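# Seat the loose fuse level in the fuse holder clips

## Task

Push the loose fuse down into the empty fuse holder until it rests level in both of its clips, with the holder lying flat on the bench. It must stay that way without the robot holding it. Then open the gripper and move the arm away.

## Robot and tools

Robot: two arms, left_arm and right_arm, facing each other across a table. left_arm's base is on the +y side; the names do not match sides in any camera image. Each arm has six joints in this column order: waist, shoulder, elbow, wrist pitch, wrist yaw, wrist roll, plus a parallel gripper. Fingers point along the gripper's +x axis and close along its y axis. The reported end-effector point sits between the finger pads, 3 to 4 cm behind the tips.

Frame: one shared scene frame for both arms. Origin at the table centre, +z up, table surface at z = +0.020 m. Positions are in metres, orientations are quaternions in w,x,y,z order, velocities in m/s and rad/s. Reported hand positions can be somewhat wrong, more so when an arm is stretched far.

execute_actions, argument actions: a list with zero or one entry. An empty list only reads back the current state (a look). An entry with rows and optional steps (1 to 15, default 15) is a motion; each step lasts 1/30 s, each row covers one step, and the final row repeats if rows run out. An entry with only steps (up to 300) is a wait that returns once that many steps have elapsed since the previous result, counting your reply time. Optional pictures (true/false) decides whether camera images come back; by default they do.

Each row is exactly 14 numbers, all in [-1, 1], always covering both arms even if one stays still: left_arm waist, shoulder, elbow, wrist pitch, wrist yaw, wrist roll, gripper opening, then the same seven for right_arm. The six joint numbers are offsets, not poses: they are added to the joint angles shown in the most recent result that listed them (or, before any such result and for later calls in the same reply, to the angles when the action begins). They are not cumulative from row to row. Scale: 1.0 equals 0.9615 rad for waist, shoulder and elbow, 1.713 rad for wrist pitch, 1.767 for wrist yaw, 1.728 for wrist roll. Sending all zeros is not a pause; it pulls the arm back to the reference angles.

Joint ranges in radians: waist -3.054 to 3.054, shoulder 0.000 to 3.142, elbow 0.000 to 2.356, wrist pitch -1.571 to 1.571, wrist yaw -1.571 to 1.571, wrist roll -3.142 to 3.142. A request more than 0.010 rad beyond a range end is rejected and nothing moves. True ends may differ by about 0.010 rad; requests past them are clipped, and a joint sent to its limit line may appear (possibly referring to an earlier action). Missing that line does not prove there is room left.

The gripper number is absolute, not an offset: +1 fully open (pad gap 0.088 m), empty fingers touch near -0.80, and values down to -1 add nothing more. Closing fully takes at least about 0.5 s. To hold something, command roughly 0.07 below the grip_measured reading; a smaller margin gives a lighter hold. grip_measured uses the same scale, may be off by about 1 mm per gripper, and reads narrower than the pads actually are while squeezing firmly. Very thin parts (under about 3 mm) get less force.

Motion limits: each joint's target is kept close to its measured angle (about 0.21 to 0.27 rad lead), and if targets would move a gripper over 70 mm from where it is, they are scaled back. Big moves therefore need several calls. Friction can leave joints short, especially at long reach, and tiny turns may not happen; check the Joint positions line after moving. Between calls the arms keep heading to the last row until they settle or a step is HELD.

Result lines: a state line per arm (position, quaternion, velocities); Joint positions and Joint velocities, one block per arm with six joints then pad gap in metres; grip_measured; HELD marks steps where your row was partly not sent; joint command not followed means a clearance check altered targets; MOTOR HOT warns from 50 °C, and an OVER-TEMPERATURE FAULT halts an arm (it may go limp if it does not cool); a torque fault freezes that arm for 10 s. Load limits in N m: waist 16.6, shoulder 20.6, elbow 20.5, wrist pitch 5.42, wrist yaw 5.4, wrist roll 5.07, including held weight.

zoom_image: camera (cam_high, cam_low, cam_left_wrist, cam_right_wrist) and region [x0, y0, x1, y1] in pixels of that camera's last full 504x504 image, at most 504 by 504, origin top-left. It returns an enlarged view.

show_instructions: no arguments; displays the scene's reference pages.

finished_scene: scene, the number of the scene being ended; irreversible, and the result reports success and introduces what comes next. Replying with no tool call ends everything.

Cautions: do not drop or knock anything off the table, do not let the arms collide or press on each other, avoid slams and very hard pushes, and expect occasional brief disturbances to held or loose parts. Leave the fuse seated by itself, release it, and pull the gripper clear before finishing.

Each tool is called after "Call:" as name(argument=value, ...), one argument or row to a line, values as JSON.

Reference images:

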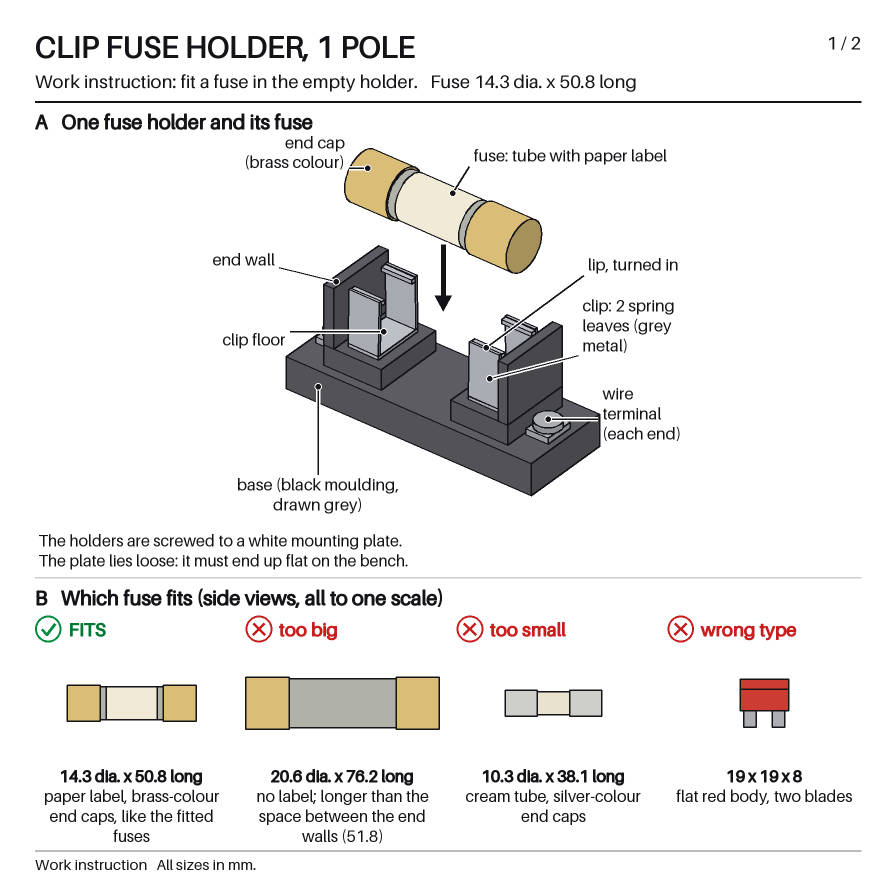

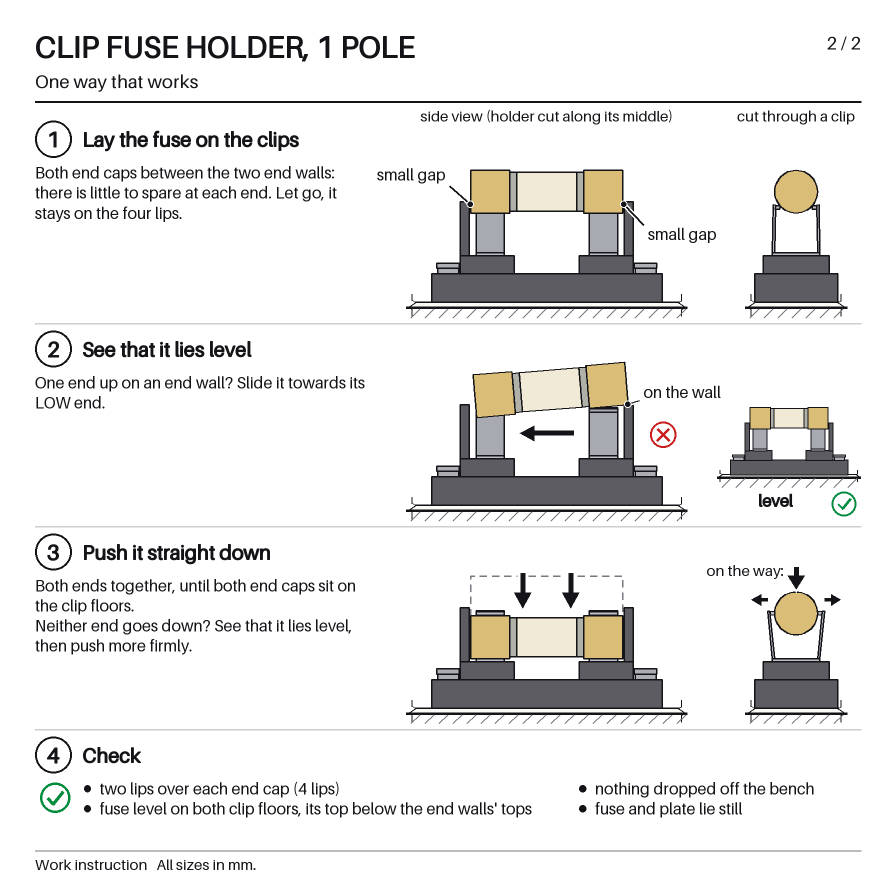

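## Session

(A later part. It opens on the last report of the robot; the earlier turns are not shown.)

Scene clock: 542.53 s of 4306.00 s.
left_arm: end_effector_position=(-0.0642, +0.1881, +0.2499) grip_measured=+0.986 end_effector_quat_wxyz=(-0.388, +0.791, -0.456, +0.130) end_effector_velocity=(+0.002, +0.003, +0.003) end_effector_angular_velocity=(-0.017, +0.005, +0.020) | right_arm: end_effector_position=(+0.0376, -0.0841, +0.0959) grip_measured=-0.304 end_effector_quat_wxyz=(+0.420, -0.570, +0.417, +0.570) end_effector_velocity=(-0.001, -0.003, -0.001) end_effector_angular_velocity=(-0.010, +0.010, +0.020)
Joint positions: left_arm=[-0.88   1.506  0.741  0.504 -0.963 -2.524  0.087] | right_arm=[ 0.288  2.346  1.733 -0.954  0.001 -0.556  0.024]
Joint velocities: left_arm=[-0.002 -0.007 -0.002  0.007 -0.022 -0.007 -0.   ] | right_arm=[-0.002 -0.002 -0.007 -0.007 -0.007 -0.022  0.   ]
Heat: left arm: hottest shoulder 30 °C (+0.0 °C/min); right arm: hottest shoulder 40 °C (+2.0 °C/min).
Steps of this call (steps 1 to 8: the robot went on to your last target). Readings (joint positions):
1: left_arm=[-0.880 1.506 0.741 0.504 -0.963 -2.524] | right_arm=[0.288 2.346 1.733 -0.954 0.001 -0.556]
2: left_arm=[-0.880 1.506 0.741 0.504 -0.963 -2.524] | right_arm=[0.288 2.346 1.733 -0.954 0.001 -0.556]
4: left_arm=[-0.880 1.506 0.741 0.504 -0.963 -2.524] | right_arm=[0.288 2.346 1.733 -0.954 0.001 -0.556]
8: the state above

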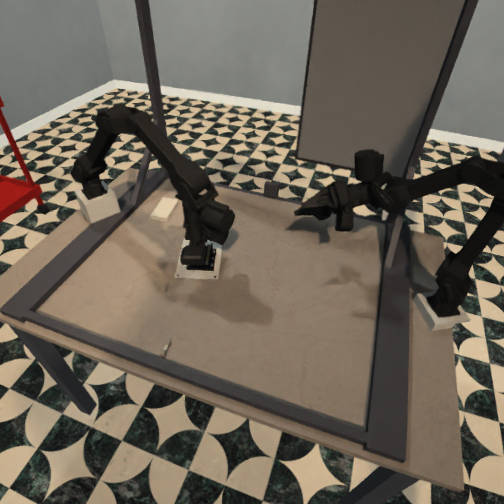

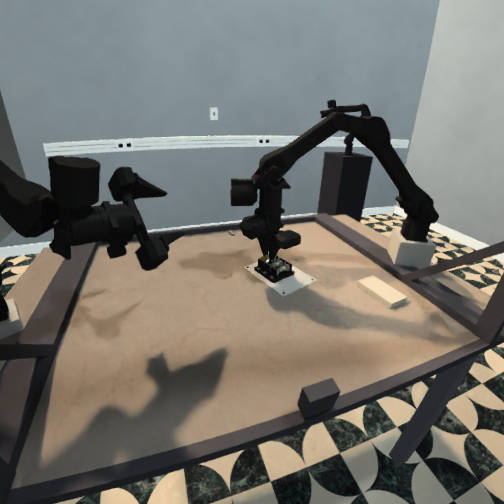

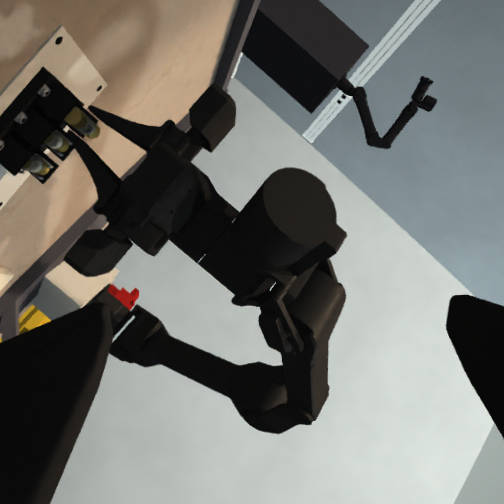

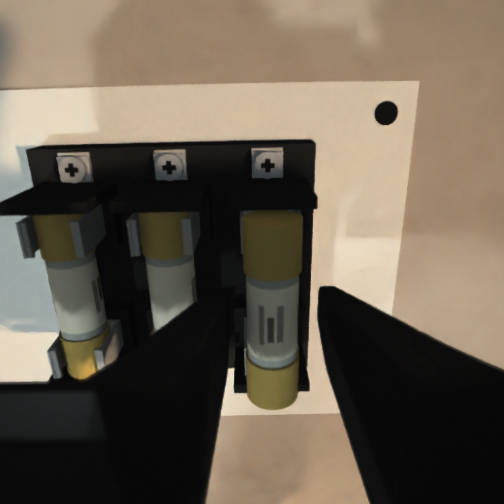

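Call:
execute_actions(
  actions=[
    {"rows": [[0,0,0,0,0,0,1, 0,-0.011,0.012,-0.008,0,0,-0.3],[0,0,0,0,0,0,1, 0,-0.022,0.025,-0.018,0,0,-0.3],[0,0,0,0,0,0,1, 0,-0.0323,0.0375,-0.0321,0,0,-0.3],[0,0,0,0,0,0,1, 0,-0.0323,0.0375,-0.0321,0,0,-0.3],[0,0,0,0,0,0,1, 0,-0.0323,0.0375,-0.0321,0,0,-0.3],[0,0,0,0,0,0,1, 0,-0.0323,0.0375,-0.0321,0,0,-0.3],[0,0,0,0,0,0,1, 0,-0.0323,0.0375,-0.0321,0,0,-0.3],[0,0,0,0,0,0,1, 0,-0.0323,0.0375,-0.0321,0,0,-0.3],[0,0,0,0,0,0,1, 0,-0.0323,0.0375,-0.0321,0,0,-0.3],[0,0,0,0,0,0,1, 0,-0.0323,0.0375,-0.0321,0,0.03,-0.3],[0,0,0,0,0,0,1, 0,-0.0323,0.0375,-0.0321,0,0.08,-0.3],[0,0,0,0,0,0,1, 0,-0.0323,0.0375,-0.0321,0,0.912,-0.3]], "steps": 12},
  ],
  pictures=false,
)

Call:
execute_actions(
  actions=[
    {"steps": 40},
  ],
)

Scene clock: 569.60 s of 4306.00 s.
left_arm: end_effector_position=(-0.0642, +0.1881, +0.2499) grip_measured=+0.986 end_effector_quat_wxyz=(-0.388, +0.791, -0.456, +0.130) end_effector_velocity=(+0.002, +0.003, -0.000) end_effector_angular_velocity=(+0.001, -0.002, +0.020) | right_arm: end_effector_position=(+0.0374, -0.0849, +0.1108) grip_measured=-0.303 end_effector_quat_wxyz=(+0.445, -0.549, +0.446, +0.548) end_effector_velocity=(-0.001, -0.005, +0.000) end_effector_angular_velocity=(-0.019, +0.010, -2.017)
Joint positions: left_arm=[-0.88   1.506  0.741  0.504 -0.963 -2.524  0.087] | right_arm=[ 0.288  2.326  1.759 -1.006  0.001 -0.459  0.024]
Joint velocities: left_arm=[-0.002 -0.002 -0.002 -0.007 -0.022 -0.007  0.   ] | right_arm=[-0.002 -0.002 -0.002 -0.022 -0.007  2.015 -0.   ]
Heat: left arm: hottest shoulder 30 °C (+0.0 °C/min); right arm: hottest shoulder 43 °C (+4.1 °C/min).
Steps of this call (steps 1 to 15: the robot went on to your last target; steps 16 to 90: nothing new was sent; then 23.67 s passed at rest; steps 91 to 102: all 12 steps of this action). Readings (joint positions):
91: left_arm=[-0.880 1.506 0.741 0.504 -0.963 -2.524] | right_arm=[0.288 2.346 1.733 -0.955 0.001 -0.556]
92: left_arm=[-0.880 1.506 0.741 0.504 -0.963 -2.524] | right_arm=[0.288 2.346 1.734 -0.961 0.001 -0.556]
94: left_arm=[-0.880 1.506 0.741 0.504 -0.963 -2.524] | right_arm=[0.288 2.344 1.742 -0.987 0.001 -0.556]
98: left_arm=[-0.880 1.506 0.741 0.504 -0.963 -2.524] | right_arm=[0.288 2.332 1.755 -1.001 0.001 -0.556]
102: the state above

Scene clock: 570.93 s of 4306.00 s.
left_arm: end_effector_position=(-0.0642, +0.1881, +0.2499) grip_measured=+0.986 end_effector_quat_wxyz=(-0.388, +0.791, -0.456, +0.130) end_effector_velocity=(+0.000, +0.002, +0.001) end_effector_angular_velocity=(-0.002, +0.003, +0.006) | right_arm: end_effector_position=(+0.0373, -0.0852, +0.1108) grip_measured=-0.303 end_effector_quat_wxyz=(+0.699, -0.108, +0.699, +0.106) end_effector_velocity=(-0.001, -0.002, +0.000) end_effector_angular_velocity=(-0.005, +0.009, +0.005)
Joint positions: left_arm=[-0.88   1.506  0.741  0.504 -0.963 -2.524  0.087] | right_arm=[ 0.288  2.326  1.759 -1.007  0.001  1.014  0.024]
Joint velocities: left_arm=[-0.002 -0.007 -0.002 -0.007 -0.007 -0.007 -0.   ] | right_arm=[-0.002 -0.002 -0.002 -0.007 -0.007 -0.007 -0.   ]
Heat: left arm: hottest shoulder 30 °C (+0.0 °C/min); right arm: hottest shoulder 43 °C (+4.0 °C/min).
Steps of this call (steps 1 to 40: the robot went on to your last target). Readings (joint positions):
1: left_arm=[-0.880 1.506 0.741 0.504 -0.963 -2.524] | right_arm=[0.288 2.326 1.759 -1.006 0.001 -0.394]
2: left_arm=[-0.880 1.506 0.741 0.504 -0.963 -2.524] | right_arm=[0.288 2.326 1.759 -1.007 0.001 -0.330]
4: left_arm=[-0.880 1.506 0.741 0.504 -0.963 -2.524] | right_arm=[0.288 2.326 1.759 -1.007 0.001 -0.202]
8: left_arm=[-0.880 1.506 0.741 0.504 -0.963 -2.524] | right_arm=[0.288 2.326 1.759 -1.007 0.001 0.053]
40: the state above

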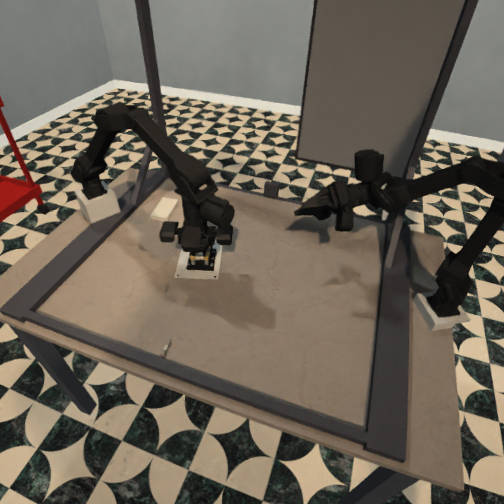

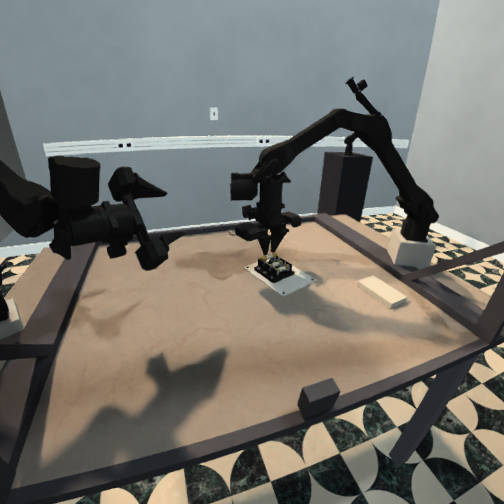

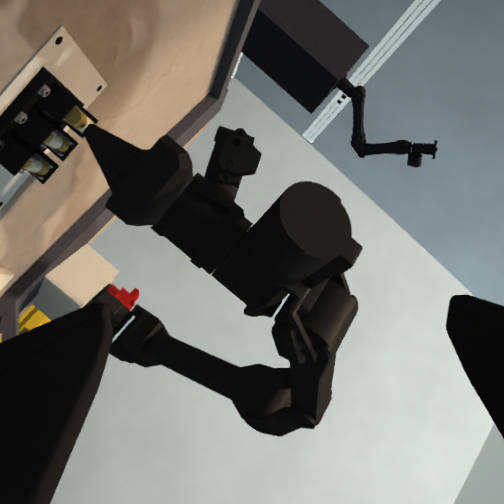

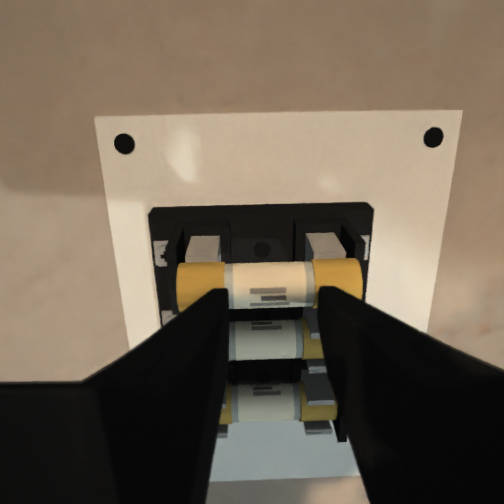

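Call:
zoom_image(
  camera="cam_right_wrist",
  region=[140, 190, 390, 340],
)

Call:
zoom_image(
  camera="cam_high",
  region=[170, 235, 230, 285],
)

Call:
zoom_image(
  camera="cam_left_wrist",
  region=[30, 80, 130, 180],
)

Region (140, 190, 390, 340) of cam_right_wrist's 504x504 image, scaled by 2.016, with more detail than that image has; it fills the top 302 rows of this view, and the rest is white.

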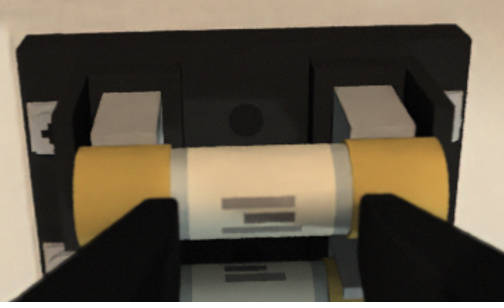

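Region (170, 235, 230, 285) of cam_high's 504x504 image, scaled by 8.400, with more detail than that image has.

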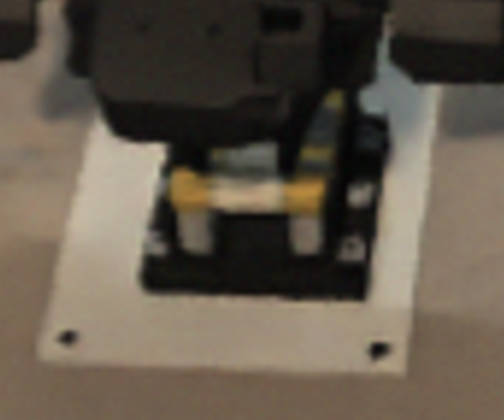

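Region (30, 80, 130, 180) of cam_left_wrist's 504x504 image, scaled by 5.040, with more detail than that image has.

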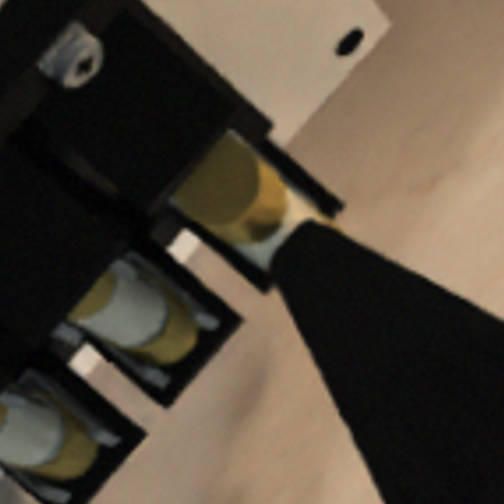

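Call:
execute_actions(
  actions=[
    {"rows": [[0,0,0,0,0,0,1, 0,0,0,0,0,0,-0.45],[0,0,0,0,0,0,1, 0,0,0,0,0,0,-0.55],[0,0,0,0,0,0,1, 0,0,0,0,0,0,-0.55],[0,0,0,0,0,0,1, 0,0.005,-0.007,0.004,0,0,-0.55],[0,0,0,0,0,0,1, 0,0.010,-0.014,0.009,0,0,-0.55],[0,0,0,0,0,0,1, 0,0.0156,-0.0205,0.0134,0,0,-0.55]], "steps": 15},
  ],
  pictures=false,
)

Call:
execute_actions(
  actions=[
    {"steps": 8},
  ],
)

Call:
zoom_image(
  camera="cam_left_wrist",
  region=[30, 80, 130, 180],
)

Scene clock: 605.27 s of 4306.00 s.
left_arm: end_effector_position=(-0.0642, +0.1881, +0.2499) grip_measured=+0.986 end_effector_quat_wxyz=(-0.388, +0.791, -0.456, +0.130) end_effector_velocity=(+0.002, +0.003, +0.001) end_effector_angular_velocity=(-0.004, -0.000, +0.020) | right_arm: end_effector_position=(+0.0376, -0.0840, +0.1068) grip_measured=-0.546 end_effector_quat_wxyz=(+0.700, -0.106, +0.698, +0.109) end_effector_velocity=(-0.000, -0.001, +0.002) end_effector_angular_velocity=(-0.001, +0.008, -0.010)
Joint positions: left_arm=[-0.88   1.506  0.741  0.504 -0.963 -2.524  0.087] | right_arm=[ 0.288  2.33   1.75  -0.986  0.001  1.014  0.012]
Joint velocities: left_arm=[-0.002 -0.007 -0.002 -0.007 -0.022 -0.007 -0.   ] | right_arm=[-0.002 -0.007 -0.002 -0.007 -0.007  0.007 -0.001]
Heat: left arm: hottest shoulder 31 °C (+1.0 °C/min); right arm: hottest shoulder 48 °C (+7.2 °C/min).
Steps of this call (steps 1 to 15: the robot went on to your last target; steps 16 to 90: nothing new was sent; then 30.83 s passed at rest; steps 91 to 105: all 15 steps of this action). Readings (joint positions):
91: left_arm=[-0.880 1.506 0.741 0.504 -0.963 -2.524] | right_arm=[0.288 2.326 1.759 -1.007 0.001 1.014]
92: left_arm=[-0.880 1.506 0.741 0.504 -0.963 -2.524] | right_arm=[0.288 2.326 1.759 -1.007 0.001 1.014]
94: left_arm=[-0.880 1.506 0.741 0.504 -0.963 -2.524] | right_arm=[0.288 2.326 1.759 -1.007 0.001 1.014]
98: left_arm=[-0.880 1.506 0.741 0.504 -0.963 -2.524] | right_arm=[0.288 2.327 1.754 -0.992 0.001 1.014]
105: the state above

Scene clock: 605.53 s of 4306.00 s.
left_arm: end_effector_position=(-0.0642, +0.1881, +0.2499) grip_measured=+0.986 end_effector_quat_wxyz=(-0.388, +0.791, -0.456, +0.130) end_effector_velocity=(-0.002, +0.002, -0.001) end_effector_angular_velocity=(+0.002, +0.001, +0.001) | right_arm: end_effector_position=(+0.0376, -0.0841, +0.1067) grip_measured=-0.547 end_effector_quat_wxyz=(+0.700, -0.106, +0.698, +0.109) end_effector_velocity=(-0.001, -0.002, +0.000) end_effector_angular_velocity=(-0.005, +0.009, +0.005)
Joint positions: left_arm=[-0.88   1.506  0.741  0.504 -0.963 -2.524  0.087] | right_arm=[ 0.288  2.33   1.749 -0.986  0.001  1.014  0.012]
Joint velocities: left_arm=[-0.007 -0.002 -0.002 -0.007 -0.007 -0.007 -0.   ] | right_arm=[-0.002 -0.002 -0.002 -0.007 -0.007 -0.007 -0.   ]
Heat: left arm: hottest shoulder 31 °C (+1.0 °C/min); right arm: hottest shoulder 48 °C (+7.1 °C/min).
Steps of this call (steps 1 to 8: the robot went on to your last target). Readings (joint positions):
1: left_arm=[-0.880 1.506 0.741 0.504 -0.963 -2.524] | right_arm=[0.288 2.330 1.750 -0.986 0.001 1.014]
2: left_arm=[-0.880 1.506 0.741 0.504 -0.963 -2.524] | right_arm=[0.288 2.330 1.750 -0.986 0.001 1.014]
4: left_arm=[-0.880 1.506 0.741 0.504 -0.963 -2.524] | right_arm=[0.288 2.330 1.750 -0.986 0.001 1.014]
8: the state above

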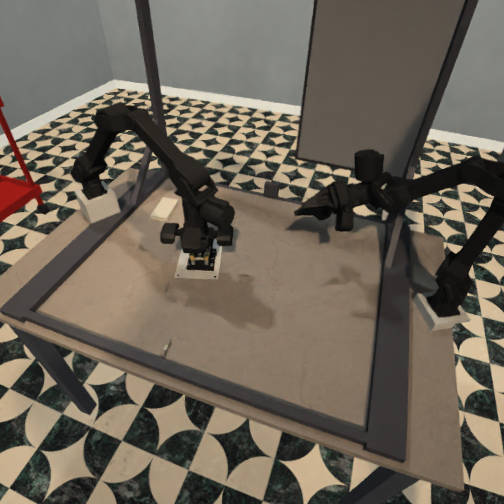

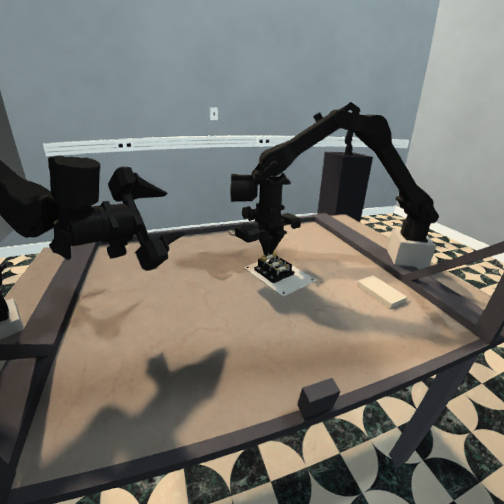

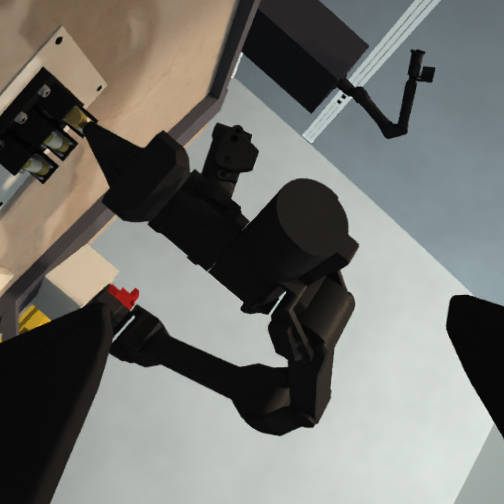

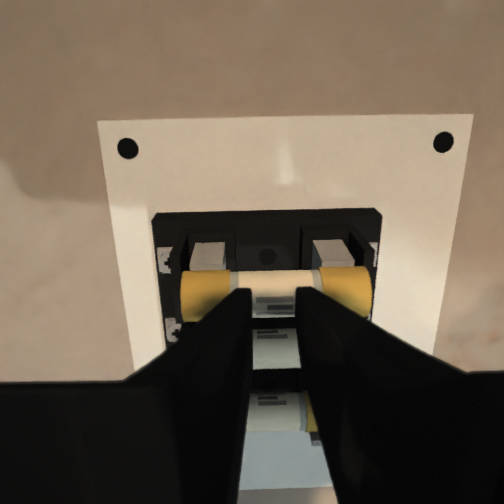

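Region (30, 80, 130, 180) of cam_left_wrist's 504x504 image, scaled by 5.040, with more detail than that image has.

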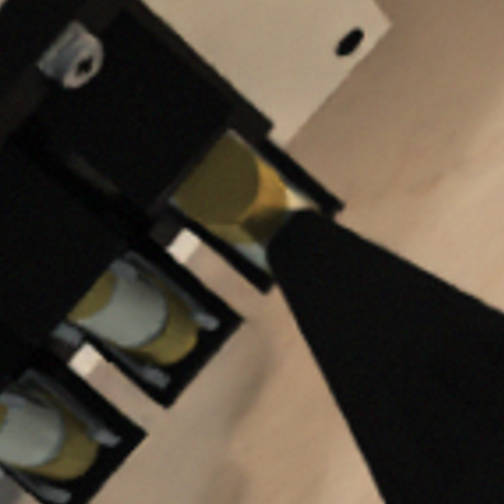

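Call:
execute_actions(
  actions=[
    {"rows": [[0,0,0,0,0,0,1, 0,0.008,-0.008,0,0,0,-0.55],[0,0,0,0,0,0,1, 0,0.011,-0.011,0,0,0,-0.55],[0,0,0,0,0,0,1, 0,0.013,-0.013,0.001,0,0,-0.55],[0,0,0,0,0,0,1, 0,0.015,-0.015,0.002,0,0,-0.55],[0,0,0,0,0,0,1, 0,0.017,-0.017,0.002,0,0,-0.55],[0,0,0,0,0,0,1, 0,0.019,-0.018,0.003,0,0,-0.55],[0,0,0,0,0,0,1, 0,0.021,-0.020,0.003,0,0,-0.55],[0,0,0,0,0,0,1, 0,0.023,-0.021,0.004,0,0,-0.55],[0,0,0,0,0,0,1, 0,0.025,-0.023,0.004,0,0,-0.55],[0,0,0,0,0,0,1, 0,0.027,-0.024,0.005,0,0,-0.55],[0,0,0,0,0,0,1, 0,0.029,-0.026,0.005,0,0,-0.55],[0,0,0,0,0,0,1, 0,0.031,-0.027,0.006,0,0,-0.55],[0,0,0,0,0,0,1, 0,0.033,-0.028,0.006,0,0,-0.55]], "steps": 15},
  ],
  pictures=false,
)

Call:
execute_actions(
  actions=[
    {"steps": 8},
  ],
)

Call:
zoom_image(
  camera="cam_left_wrist",
  region=[30, 80, 130, 180],
)

Scene clock: 620.57 s of 4306.00 s.
left_arm: end_effector_position=(-0.0642, +0.1881, +0.2499) grip_measured=+0.986 end_effector_quat_wxyz=(-0.388, +0.791, -0.456, +0.130) end_effector_velocity=(-0.001, +0.000, -0.005) end_effector_angular_velocity=(+0.013, +0.010, -0.006) | right_arm: end_effector_position=(+0.0374, -0.0850, +0.1042) grip_measured=-0.547 end_effector_quat_wxyz=(+0.699, -0.107, +0.698, +0.108) end_effector_velocity=(-0.000, +0.000, +0.001) end_effector_angular_velocity=(+0.013, +0.019, +0.015)
Joint positions: left_arm=[-0.88   1.506  0.741  0.504 -0.963 -2.524  0.087] | right_arm=[ 0.288  2.332  1.742 -0.979  0.001  1.014  0.012]
Joint velocities: left_arm=[-0.002  0.002 -0.002 -0.022  0.007 -0.022 -0.   ] | right_arm=[-0.007 -0.007 -0.007  0.007 -0.022 -0.022 -0.   ]
Heat: left arm: hottest shoulder 31 °C (+1.0 °C/min); right arm: hottest shoulder 47 °C (+5.1 °C/min).
Steps of this call (steps 1 to 15: the robot went on to your last target; steps 16 to 90: nothing new was sent; then 11.53 s passed at rest; steps 91 to 105: all 15 steps of this action). Readings (joint positions):
91: left_arm=[-0.880 1.506 0.741 0.504 -0.963 -2.524] | right_arm=[0.288 2.330 1.749 -0.986 0.001 1.014]
92: left_arm=[-0.880 1.506 0.741 0.504 -0.963 -2.524] | right_arm=[0.288 2.330 1.749 -0.986 0.001 1.014]
94: left_arm=[-0.880 1.506 0.741 0.504 -0.963 -2.524] | right_arm=[0.288 2.330 1.749 -0.985 0.001 1.014]
98: left_arm=[-0.880 1.506 0.741 0.504 -0.963 -2.524] | right_arm=[0.288 2.331 1.746 -0.982 0.001 1.014]
105: the state above

Scene clock: 620.83 s of 4306.00 s.
left_arm: end_effector_position=(-0.0642, +0.1881, +0.2499) grip_measured=+0.986 end_effector_quat_wxyz=(-0.388, +0.791, -0.456, +0.130) end_effector_velocity=(+0.001, +0.002, -0.003) end_effector_angular_velocity=(+0.015, -0.012, +0.004) | right_arm: end_effector_position=(+0.0373, -0.0852, +0.1040) grip_measured=-0.547 end_effector_quat_wxyz=(+0.699, -0.107, +0.699, +0.108) end_effector_velocity=(+0.002, -0.002, +0.002) end_effector_angular_velocity=(-0.004, -0.006, +0.005)
Joint positions: left_arm=[-0.88   1.506  0.741  0.504 -0.963 -2.524  0.087] | right_arm=[ 0.288  2.332  1.741 -0.979  0.001  1.014  0.012]
Joint velocities: left_arm=[-0.002 -0.002 -0.007 -0.007 -0.007  0.007  0.   ] | right_arm=[-0.002 -0.007 -0.002 -0.007  0.007 -0.007 -0.   ]
Heat: left arm: hottest shoulder 31 °C (+1.0 °C/min); right arm: hottest shoulder 47 °C (+5.1 °C/min).
Steps of this call (steps 1 to 8: the robot went on to your last target). Readings (joint positions):
1: left_arm=[-0.880 1.506 0.741 0.504 -0.963 -2.524] | right_arm=[0.288 2.332 1.742 -0.979 0.001 1.014]
2: left_arm=[-0.880 1.506 0.741 0.504 -0.963 -2.524] | right_arm=[0.288 2.332 1.742 -0.979 0.001 1.014]
4: left_arm=[-0.880 1.506 0.741 0.504 -0.963 -2.524] | right_arm=[0.288 2.332 1.742 -0.979 0.001 1.014]
8: the state above

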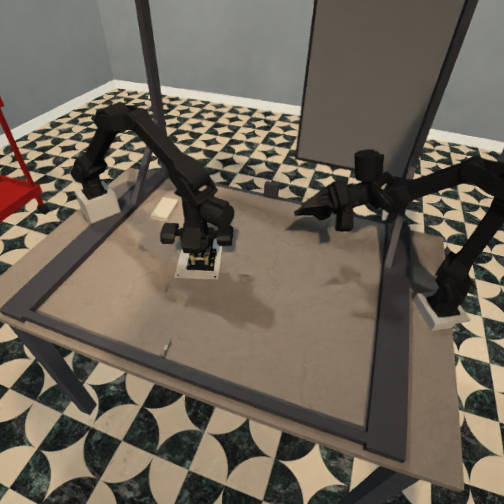

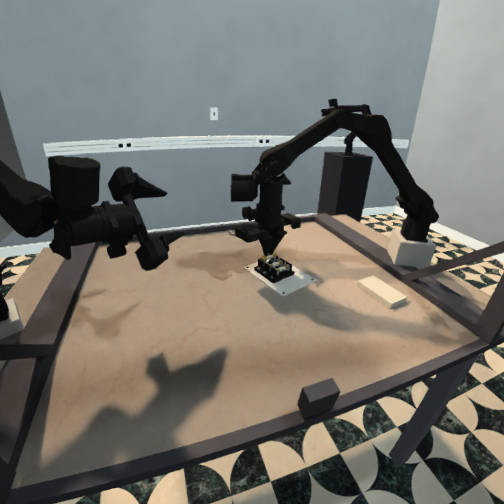

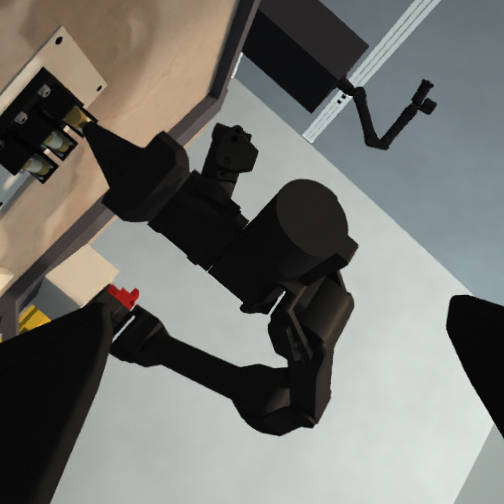

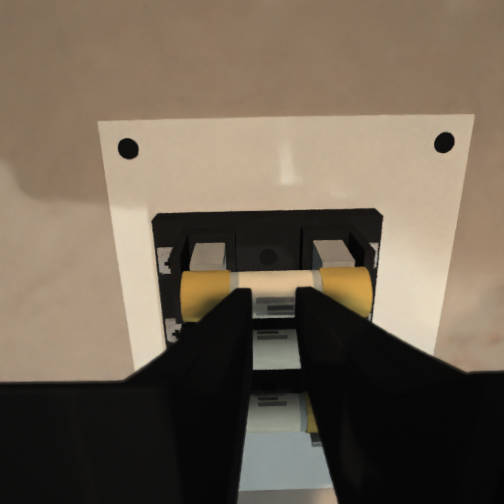

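Region (30, 80, 130, 180) of cam_left_wrist's 504x504 image, scaled by 5.040, with more detail than that image has.

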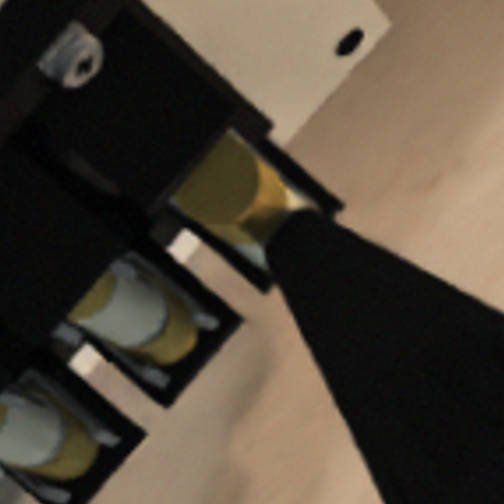

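Call:
execute_actions(
  actions=[
    {"rows": [[0,0,0,0,0,0,1, 0,0.030,-0.018,0.002,0,0,-0.55],[0,0,0,0,0,0,1, 0,0.034,-0.020,0.002,0,0,-0.55],[0,0,0,0,0,0,1, 0,0.038,-0.022,0.002,0,0,-0.55],[0,0,0,0,0,0,1, 0,0.042,-0.024,0.003,0,0,-0.55],[0,0,0,0,0,0,1, 0,0.046,-0.026,0.003,0,0,-0.55],[0,0,0,0,0,0,1, 0,0.050,-0.029,0.003,0,0,-0.55],[0,0,0,0,0,0,1, 0,0.054,-0.031,0.004,0,0,-0.55],[0,0,0,0,0,0,1, 0,0.058,-0.033,0.004,0,0,-0.55],[0,0,0,0,0,0,1, 0,0.062,-0.036,0.004,0,0,-0.55],[0,0,0,0,0,0,1, 0,0.066,-0.038,0.005,0,0,-0.55],[0,0,0,0,0,0,1, 0,0.070,-0.040,0.005,0,0,-0.55],[0,0,0,0,0,0,1, 0,0.074,-0.043,0.005,0,0,-0.55],[0,0,0,0,0,0,1, 0,0.078,-0.045,0.006,0,0,-0.55],[0,0,0,0,0,0,1, 0,0.082,-0.047,0.006,0,0,-0.55]], "steps": 15},
  ],
  pictures=false,
)

Call:
execute_actions(
  actions=[
    {"steps": 8},
  ],
)

Call:
zoom_image(
  camera="cam_left_wrist",
  region=[30, 80, 130, 180],
)

Scene clock: 636.77 s of 4306.00 s.
left_arm: end_effector_position=(-0.0642, +0.1881, +0.2499) grip_measured=+0.986 end_effector_quat_wxyz=(-0.388, +0.791, -0.456, +0.130) end_effector_velocity=(+0.002, +0.002, +0.002) end_effector_angular_velocity=(-0.013, +0.004, +0.020) | right_arm: end_effector_position=(+0.0367, -0.0873, +0.0988) grip_measured=-0.547 end_effector_quat_wxyz=(+0.698, -0.111, +0.700, +0.104) end_effector_velocity=(-0.005, -0.002, -0.006) end_effector_angular_velocity=(-0.003, +0.039, +0.004)
Joint positions: left_arm=[-0.88   1.506  0.741  0.504 -0.963 -2.524  0.087] | right_arm=[ 0.288  2.341  1.735 -0.976  0.     1.014  0.012]
Joint velocities: left_arm=[-0.002 -0.002 -0.002  0.007 -0.022 -0.007 -0.   ] | right_arm=[-0.002  0.007 -0.012  0.007 -0.037 -0.007  0.   ]
Heat: left arm: hottest shoulder 31 °C (+1.0 °C/min); right arm: hottest shoulder 44 °C (+0.0 °C/min).
Steps of this call (steps 1 to 15: the robot went on to your last target; steps 16 to 90: nothing new was sent; then 12.43 s passed at rest; steps 91 to 105: all 15 steps of this action). Readings (joint positions):
91: left_arm=[-0.880 1.506 0.741 0.504 -0.963 -2.524] | right_arm=[0.288 2.332 1.741 -0.979 0.001 1.014]
92: left_arm=[-0.880 1.506 0.741 0.504 -0.963 -2.524] | right_arm=[0.288 2.332 1.741 -0.979 0.001 1.014]
94: left_arm=[-0.880 1.506 0.741 0.504 -0.963 -2.524] | right_arm=[0.288 2.334 1.741 -0.979 0.001 1.014]
98: left_arm=[-0.880 1.506 0.741 0.504 -0.963 -2.524] | right_arm=[0.288 2.336 1.739 -0.978 0.001 1.014]
105: the state above

Scene clock: 637.03 s of 4306.00 s.
left_arm: end_effector_position=(-0.0642, +0.1881, +0.2499) grip_measured=+0.986 end_effector_quat_wxyz=(-0.388, +0.791, -0.456, +0.130) end_effector_velocity=(-0.002, -0.000, +0.001) end_effector_angular_velocity=(-0.026, +0.035, -0.004) | right_arm: end_effector_position=(+0.0367, -0.0875, +0.0984) grip_measured=-0.547 end_effector_quat_wxyz=(+0.697, -0.111, +0.700, +0.104) end_effector_velocity=(-0.001, -0.006, -0.002) end_effector_angular_velocity=(-0.024, +0.014, -0.010)
Joint positions: left_arm=[-0.88   1.506  0.741  0.504 -0.963 -2.524  0.087] | right_arm=[ 0.288  2.341  1.734 -0.975  0.     1.014  0.012]
Joint velocities: left_arm=[-0.002 -0.002 -0.002  0.007  0.007 -0.037  0.   ] | right_arm=[-0.002  0.002 -0.002 -0.022 -0.007  0.007  0.   ]
Heat: left arm: hottest shoulder 31 °C (+1.0 °C/min); right arm: hottest shoulder 44 °C (-1.0 °C/min).
Steps of this call (steps 1 to 8: the robot went on to your last target). Readings (joint positions):
1: left_arm=[-0.880 1.506 0.741 0.504 -0.963 -2.524] | right_arm=[0.288 2.341 1.735 -0.976 0.000 1.014]
2: left_arm=[-0.880 1.506 0.741 0.504 -0.963 -2.524] | right_arm=[0.288 2.341 1.735 -0.976 0.000 1.014]
4: left_arm=[-0.880 1.506 0.741 0.504 -0.963 -2.524] | right_arm=[0.288 2.341 1.735 -0.975 0.000 1.014]
8: the state above

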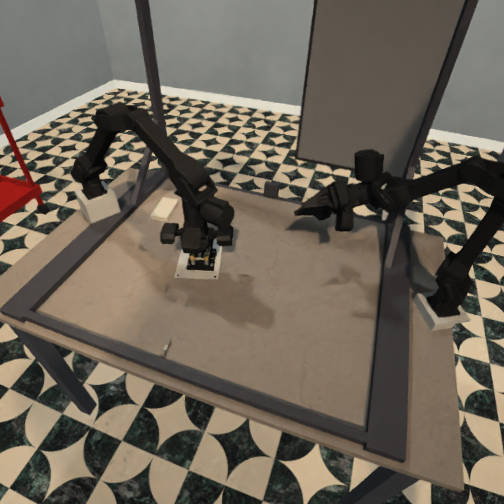

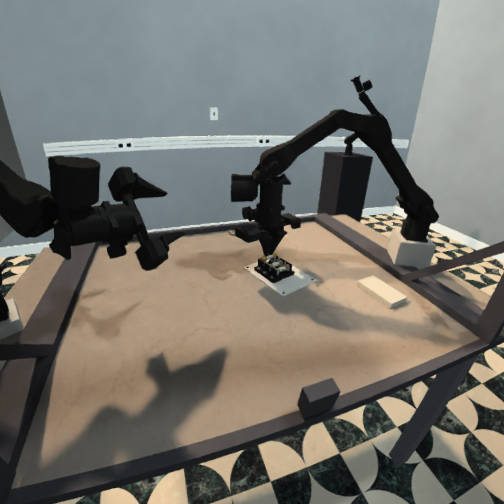

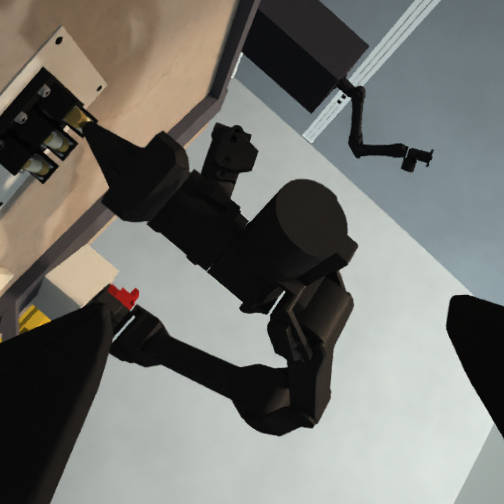

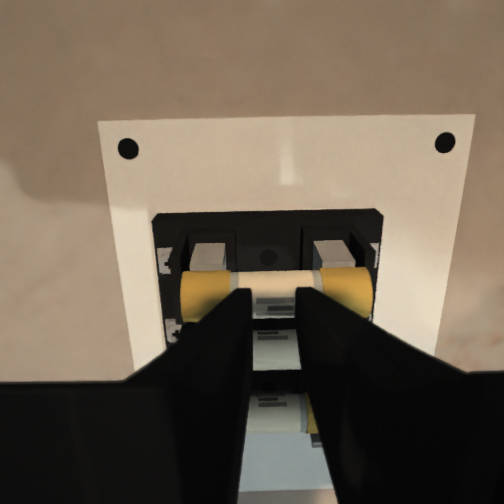

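Region (30, 80, 130, 180) of cam_left_wrist's 504x504 image, scaled by 5.040, with more detail than that image has.

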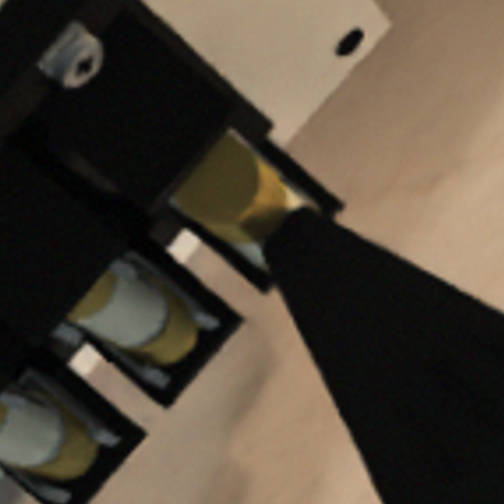

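Call:
execute_actions(
  actions=[
    {"rows": [[0,0,0,0,0,0,1, 0,0.073,-0.040,0.004,0,0,-0.55],[0,0,0,0,0,0,1, 0,0.077,-0.042,0.004,0,0,-0.55],[0,0,0,0,0,0,1, 0,0.081,-0.045,0.005,0,0,-0.55],[0,0,0,0,0,0,1, 0,0.085,-0.047,0.005,0,0,-0.55],[0,0,0,0,0,0,1, 0,0.089,-0.049,0.006,0,0,-0.55],[0,0,0,0,0,0,1, 0,0.093,-0.052,0.006,0,0,-0.55],[0,0,0,0,0,0,1, 0,0.097,-0.054,0.007,0,0,-0.55],[0,0,0,0,0,0,1, 0,0.101,-0.056,0.007,0,0,-0.55],[0,0,0,0,0,0,1, 0,0.105,-0.059,0.008,0,0,-0.55],[0,0,0,0,0,0,1, 0,0.109,-0.061,0.008,0,0,-0.55],[0,0,0,0,0,0,1, 0,0.113,-0.063,0.009,0,0,-0.55],[0,0,0,0,0,0,1, 0,0.117,-0.066,0.009,0,0,-0.55],[0,0,0,0,0,0,1, 0,0.121,-0.068,0.010,0,0,-0.55],[0,0,0,0,0,0,1, 0,0.125,-0.070,0.010,0,0,-0.55]], "steps": 15},
  ],
  pictures=false,
)

Call:
execute_actions(
  actions=[
    {"steps": 8},
  ],
)

Call:
zoom_image(
  camera="cam_left_wrist",
  region=[30, 80, 130, 180],
)

Scene clock: 654.40 s of 4306.00 s.
left_arm: end_effector_position=(-0.0642, +0.1881, +0.2499) grip_measured=+0.986 end_effector_quat_wxyz=(-0.388, +0.791, -0.456, +0.130) end_effector_velocity=(+0.000, +0.001, -0.001) end_effector_angular_velocity=(+0.010, -0.011, +0.004) | right_arm: end_effector_position=(+0.0362, -0.0895, +0.0935) grip_measured=-0.547 end_effector_quat_wxyz=(+0.696, -0.114, +0.702, +0.100) end_effector_velocity=(-0.008, +0.003, -0.004) end_effector_angular_velocity=(+0.027, +0.076, -0.002)
Joint positions: left_arm=[-0.88   1.506  0.741  0.504 -0.963 -2.524  0.087] | right_arm=[ 0.288  2.349  1.728 -0.971  0.     1.014  0.012]
Joint velocities: left_arm=[-0.002 -0.002 -0.002 -0.007 -0.007  0.007 -0.   ] | right_arm=[-0.007  0.002 -0.012  0.022 -0.081 -0.007 -0.   ]
Heat: left arm: hottest shoulder 31 °C (+0.0 °C/min); right arm: hottest shoulder 39 °C (-8.1 °C/min).
Steps of this call (steps 1 to 15: the robot went on to your last target; steps 16 to 90: nothing new was sent; then 13.87 s passed at rest; steps 91 to 105: all 15 steps of this action). Readings (joint positions):
91: left_arm=[-0.880 1.506 0.741 0.504 -0.963 -2.524] | right_arm=[0.288 2.341 1.734 -0.975 0.000 1.014]
92: left_arm=[-0.880 1.506 0.741 0.504 -0.963 -2.524] | right_arm=[0.288 2.342 1.734 -0.975 0.000 1.014]
94: left_arm=[-0.880 1.506 0.741 0.504 -0.963 -2.524] | right_arm=[0.288 2.343 1.733 -0.975 0.000 1.014]
98: left_arm=[-0.880 1.506 0.741 0.504 -0.963 -2.524] | right_arm=[0.288 2.346 1.731 -0.973 0.000 1.014]
105: the state above

Scene clock: 654.67 s of 4306.00 s.
left_arm: end_effector_position=(-0.0642, +0.1881, +0.2499) grip_measured=+0.986 end_effector_quat_wxyz=(-0.388, +0.791, -0.456, +0.130) end_effector_velocity=(-0.001, +0.002, +0.001) end_effector_angular_velocity=(+0.006, -0.009, -0.001) | right_arm: end_effector_position=(+0.0360, -0.0898, +0.0931) grip_measured=-0.547 end_effector_quat_wxyz=(+0.696, -0.115, +0.702, +0.100) end_effector_velocity=(+0.002, -0.002, +0.003) end_effector_angular_velocity=(-0.000, +0.008, -0.000)
Joint positions: left_arm=[-0.88   1.506  0.741  0.504 -0.963 -2.524  0.087] | right_arm=[ 0.288  2.35   1.726 -0.97  -0.     1.014  0.012]
Joint velocities: left_arm=[-0.007 -0.007 -0.002 -0.007 -0.007  0.007  0.   ] | right_arm=[-0.007 -0.007 -0.002 -0.007 -0.007 -0.007  0.   ]
Heat: left arm: hottest shoulder 31 °C (+0.0 °C/min); right arm: hottest shoulder 39 °C (-8.0 °C/min).
Steps of this call (steps 1 to 8: the robot went on to your last target). Readings (joint positions):
1: left_arm=[-0.880 1.506 0.741 0.504 -0.963 -2.524] | right_arm=[0.288 2.350 1.727 -0.971 -0.000 1.014]
2: left_arm=[-0.880 1.506 0.741 0.504 -0.963 -2.524] | right_arm=[0.288 2.350 1.727 -0.970 -0.000 1.014]
4: left_arm=[-0.880 1.506 0.741 0.504 -0.963 -2.524] | right_arm=[0.288 2.350 1.726 -0.970 -0.000 1.014]
8: the state above

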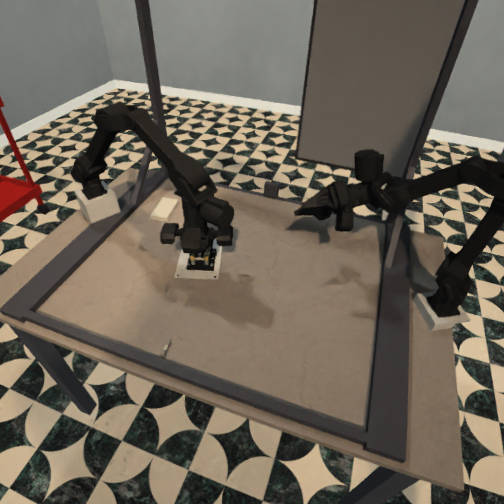

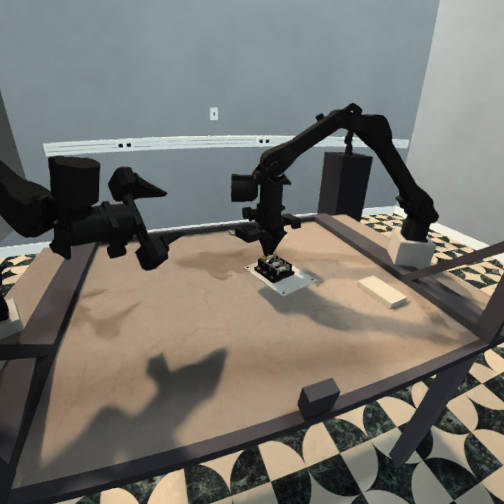

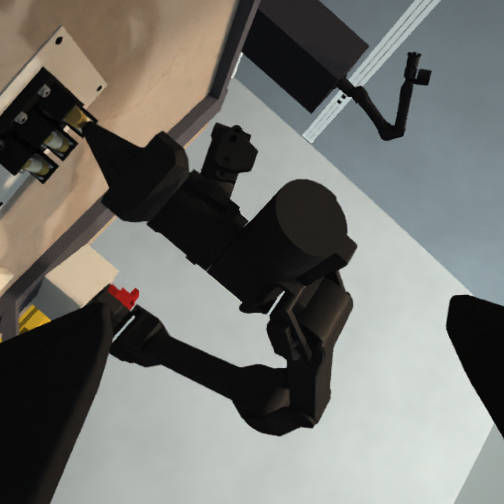

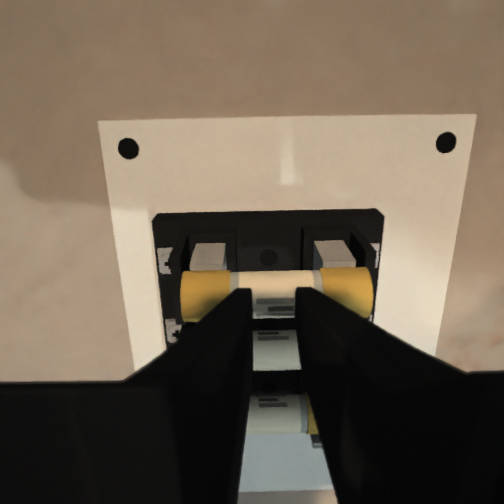

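Region (30, 80, 130, 180) of cam_left_wrist's 504x504 image, scaled by 5.040, with more detail than that image has.

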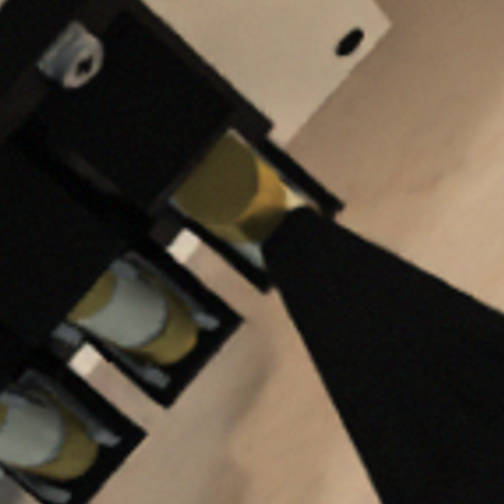

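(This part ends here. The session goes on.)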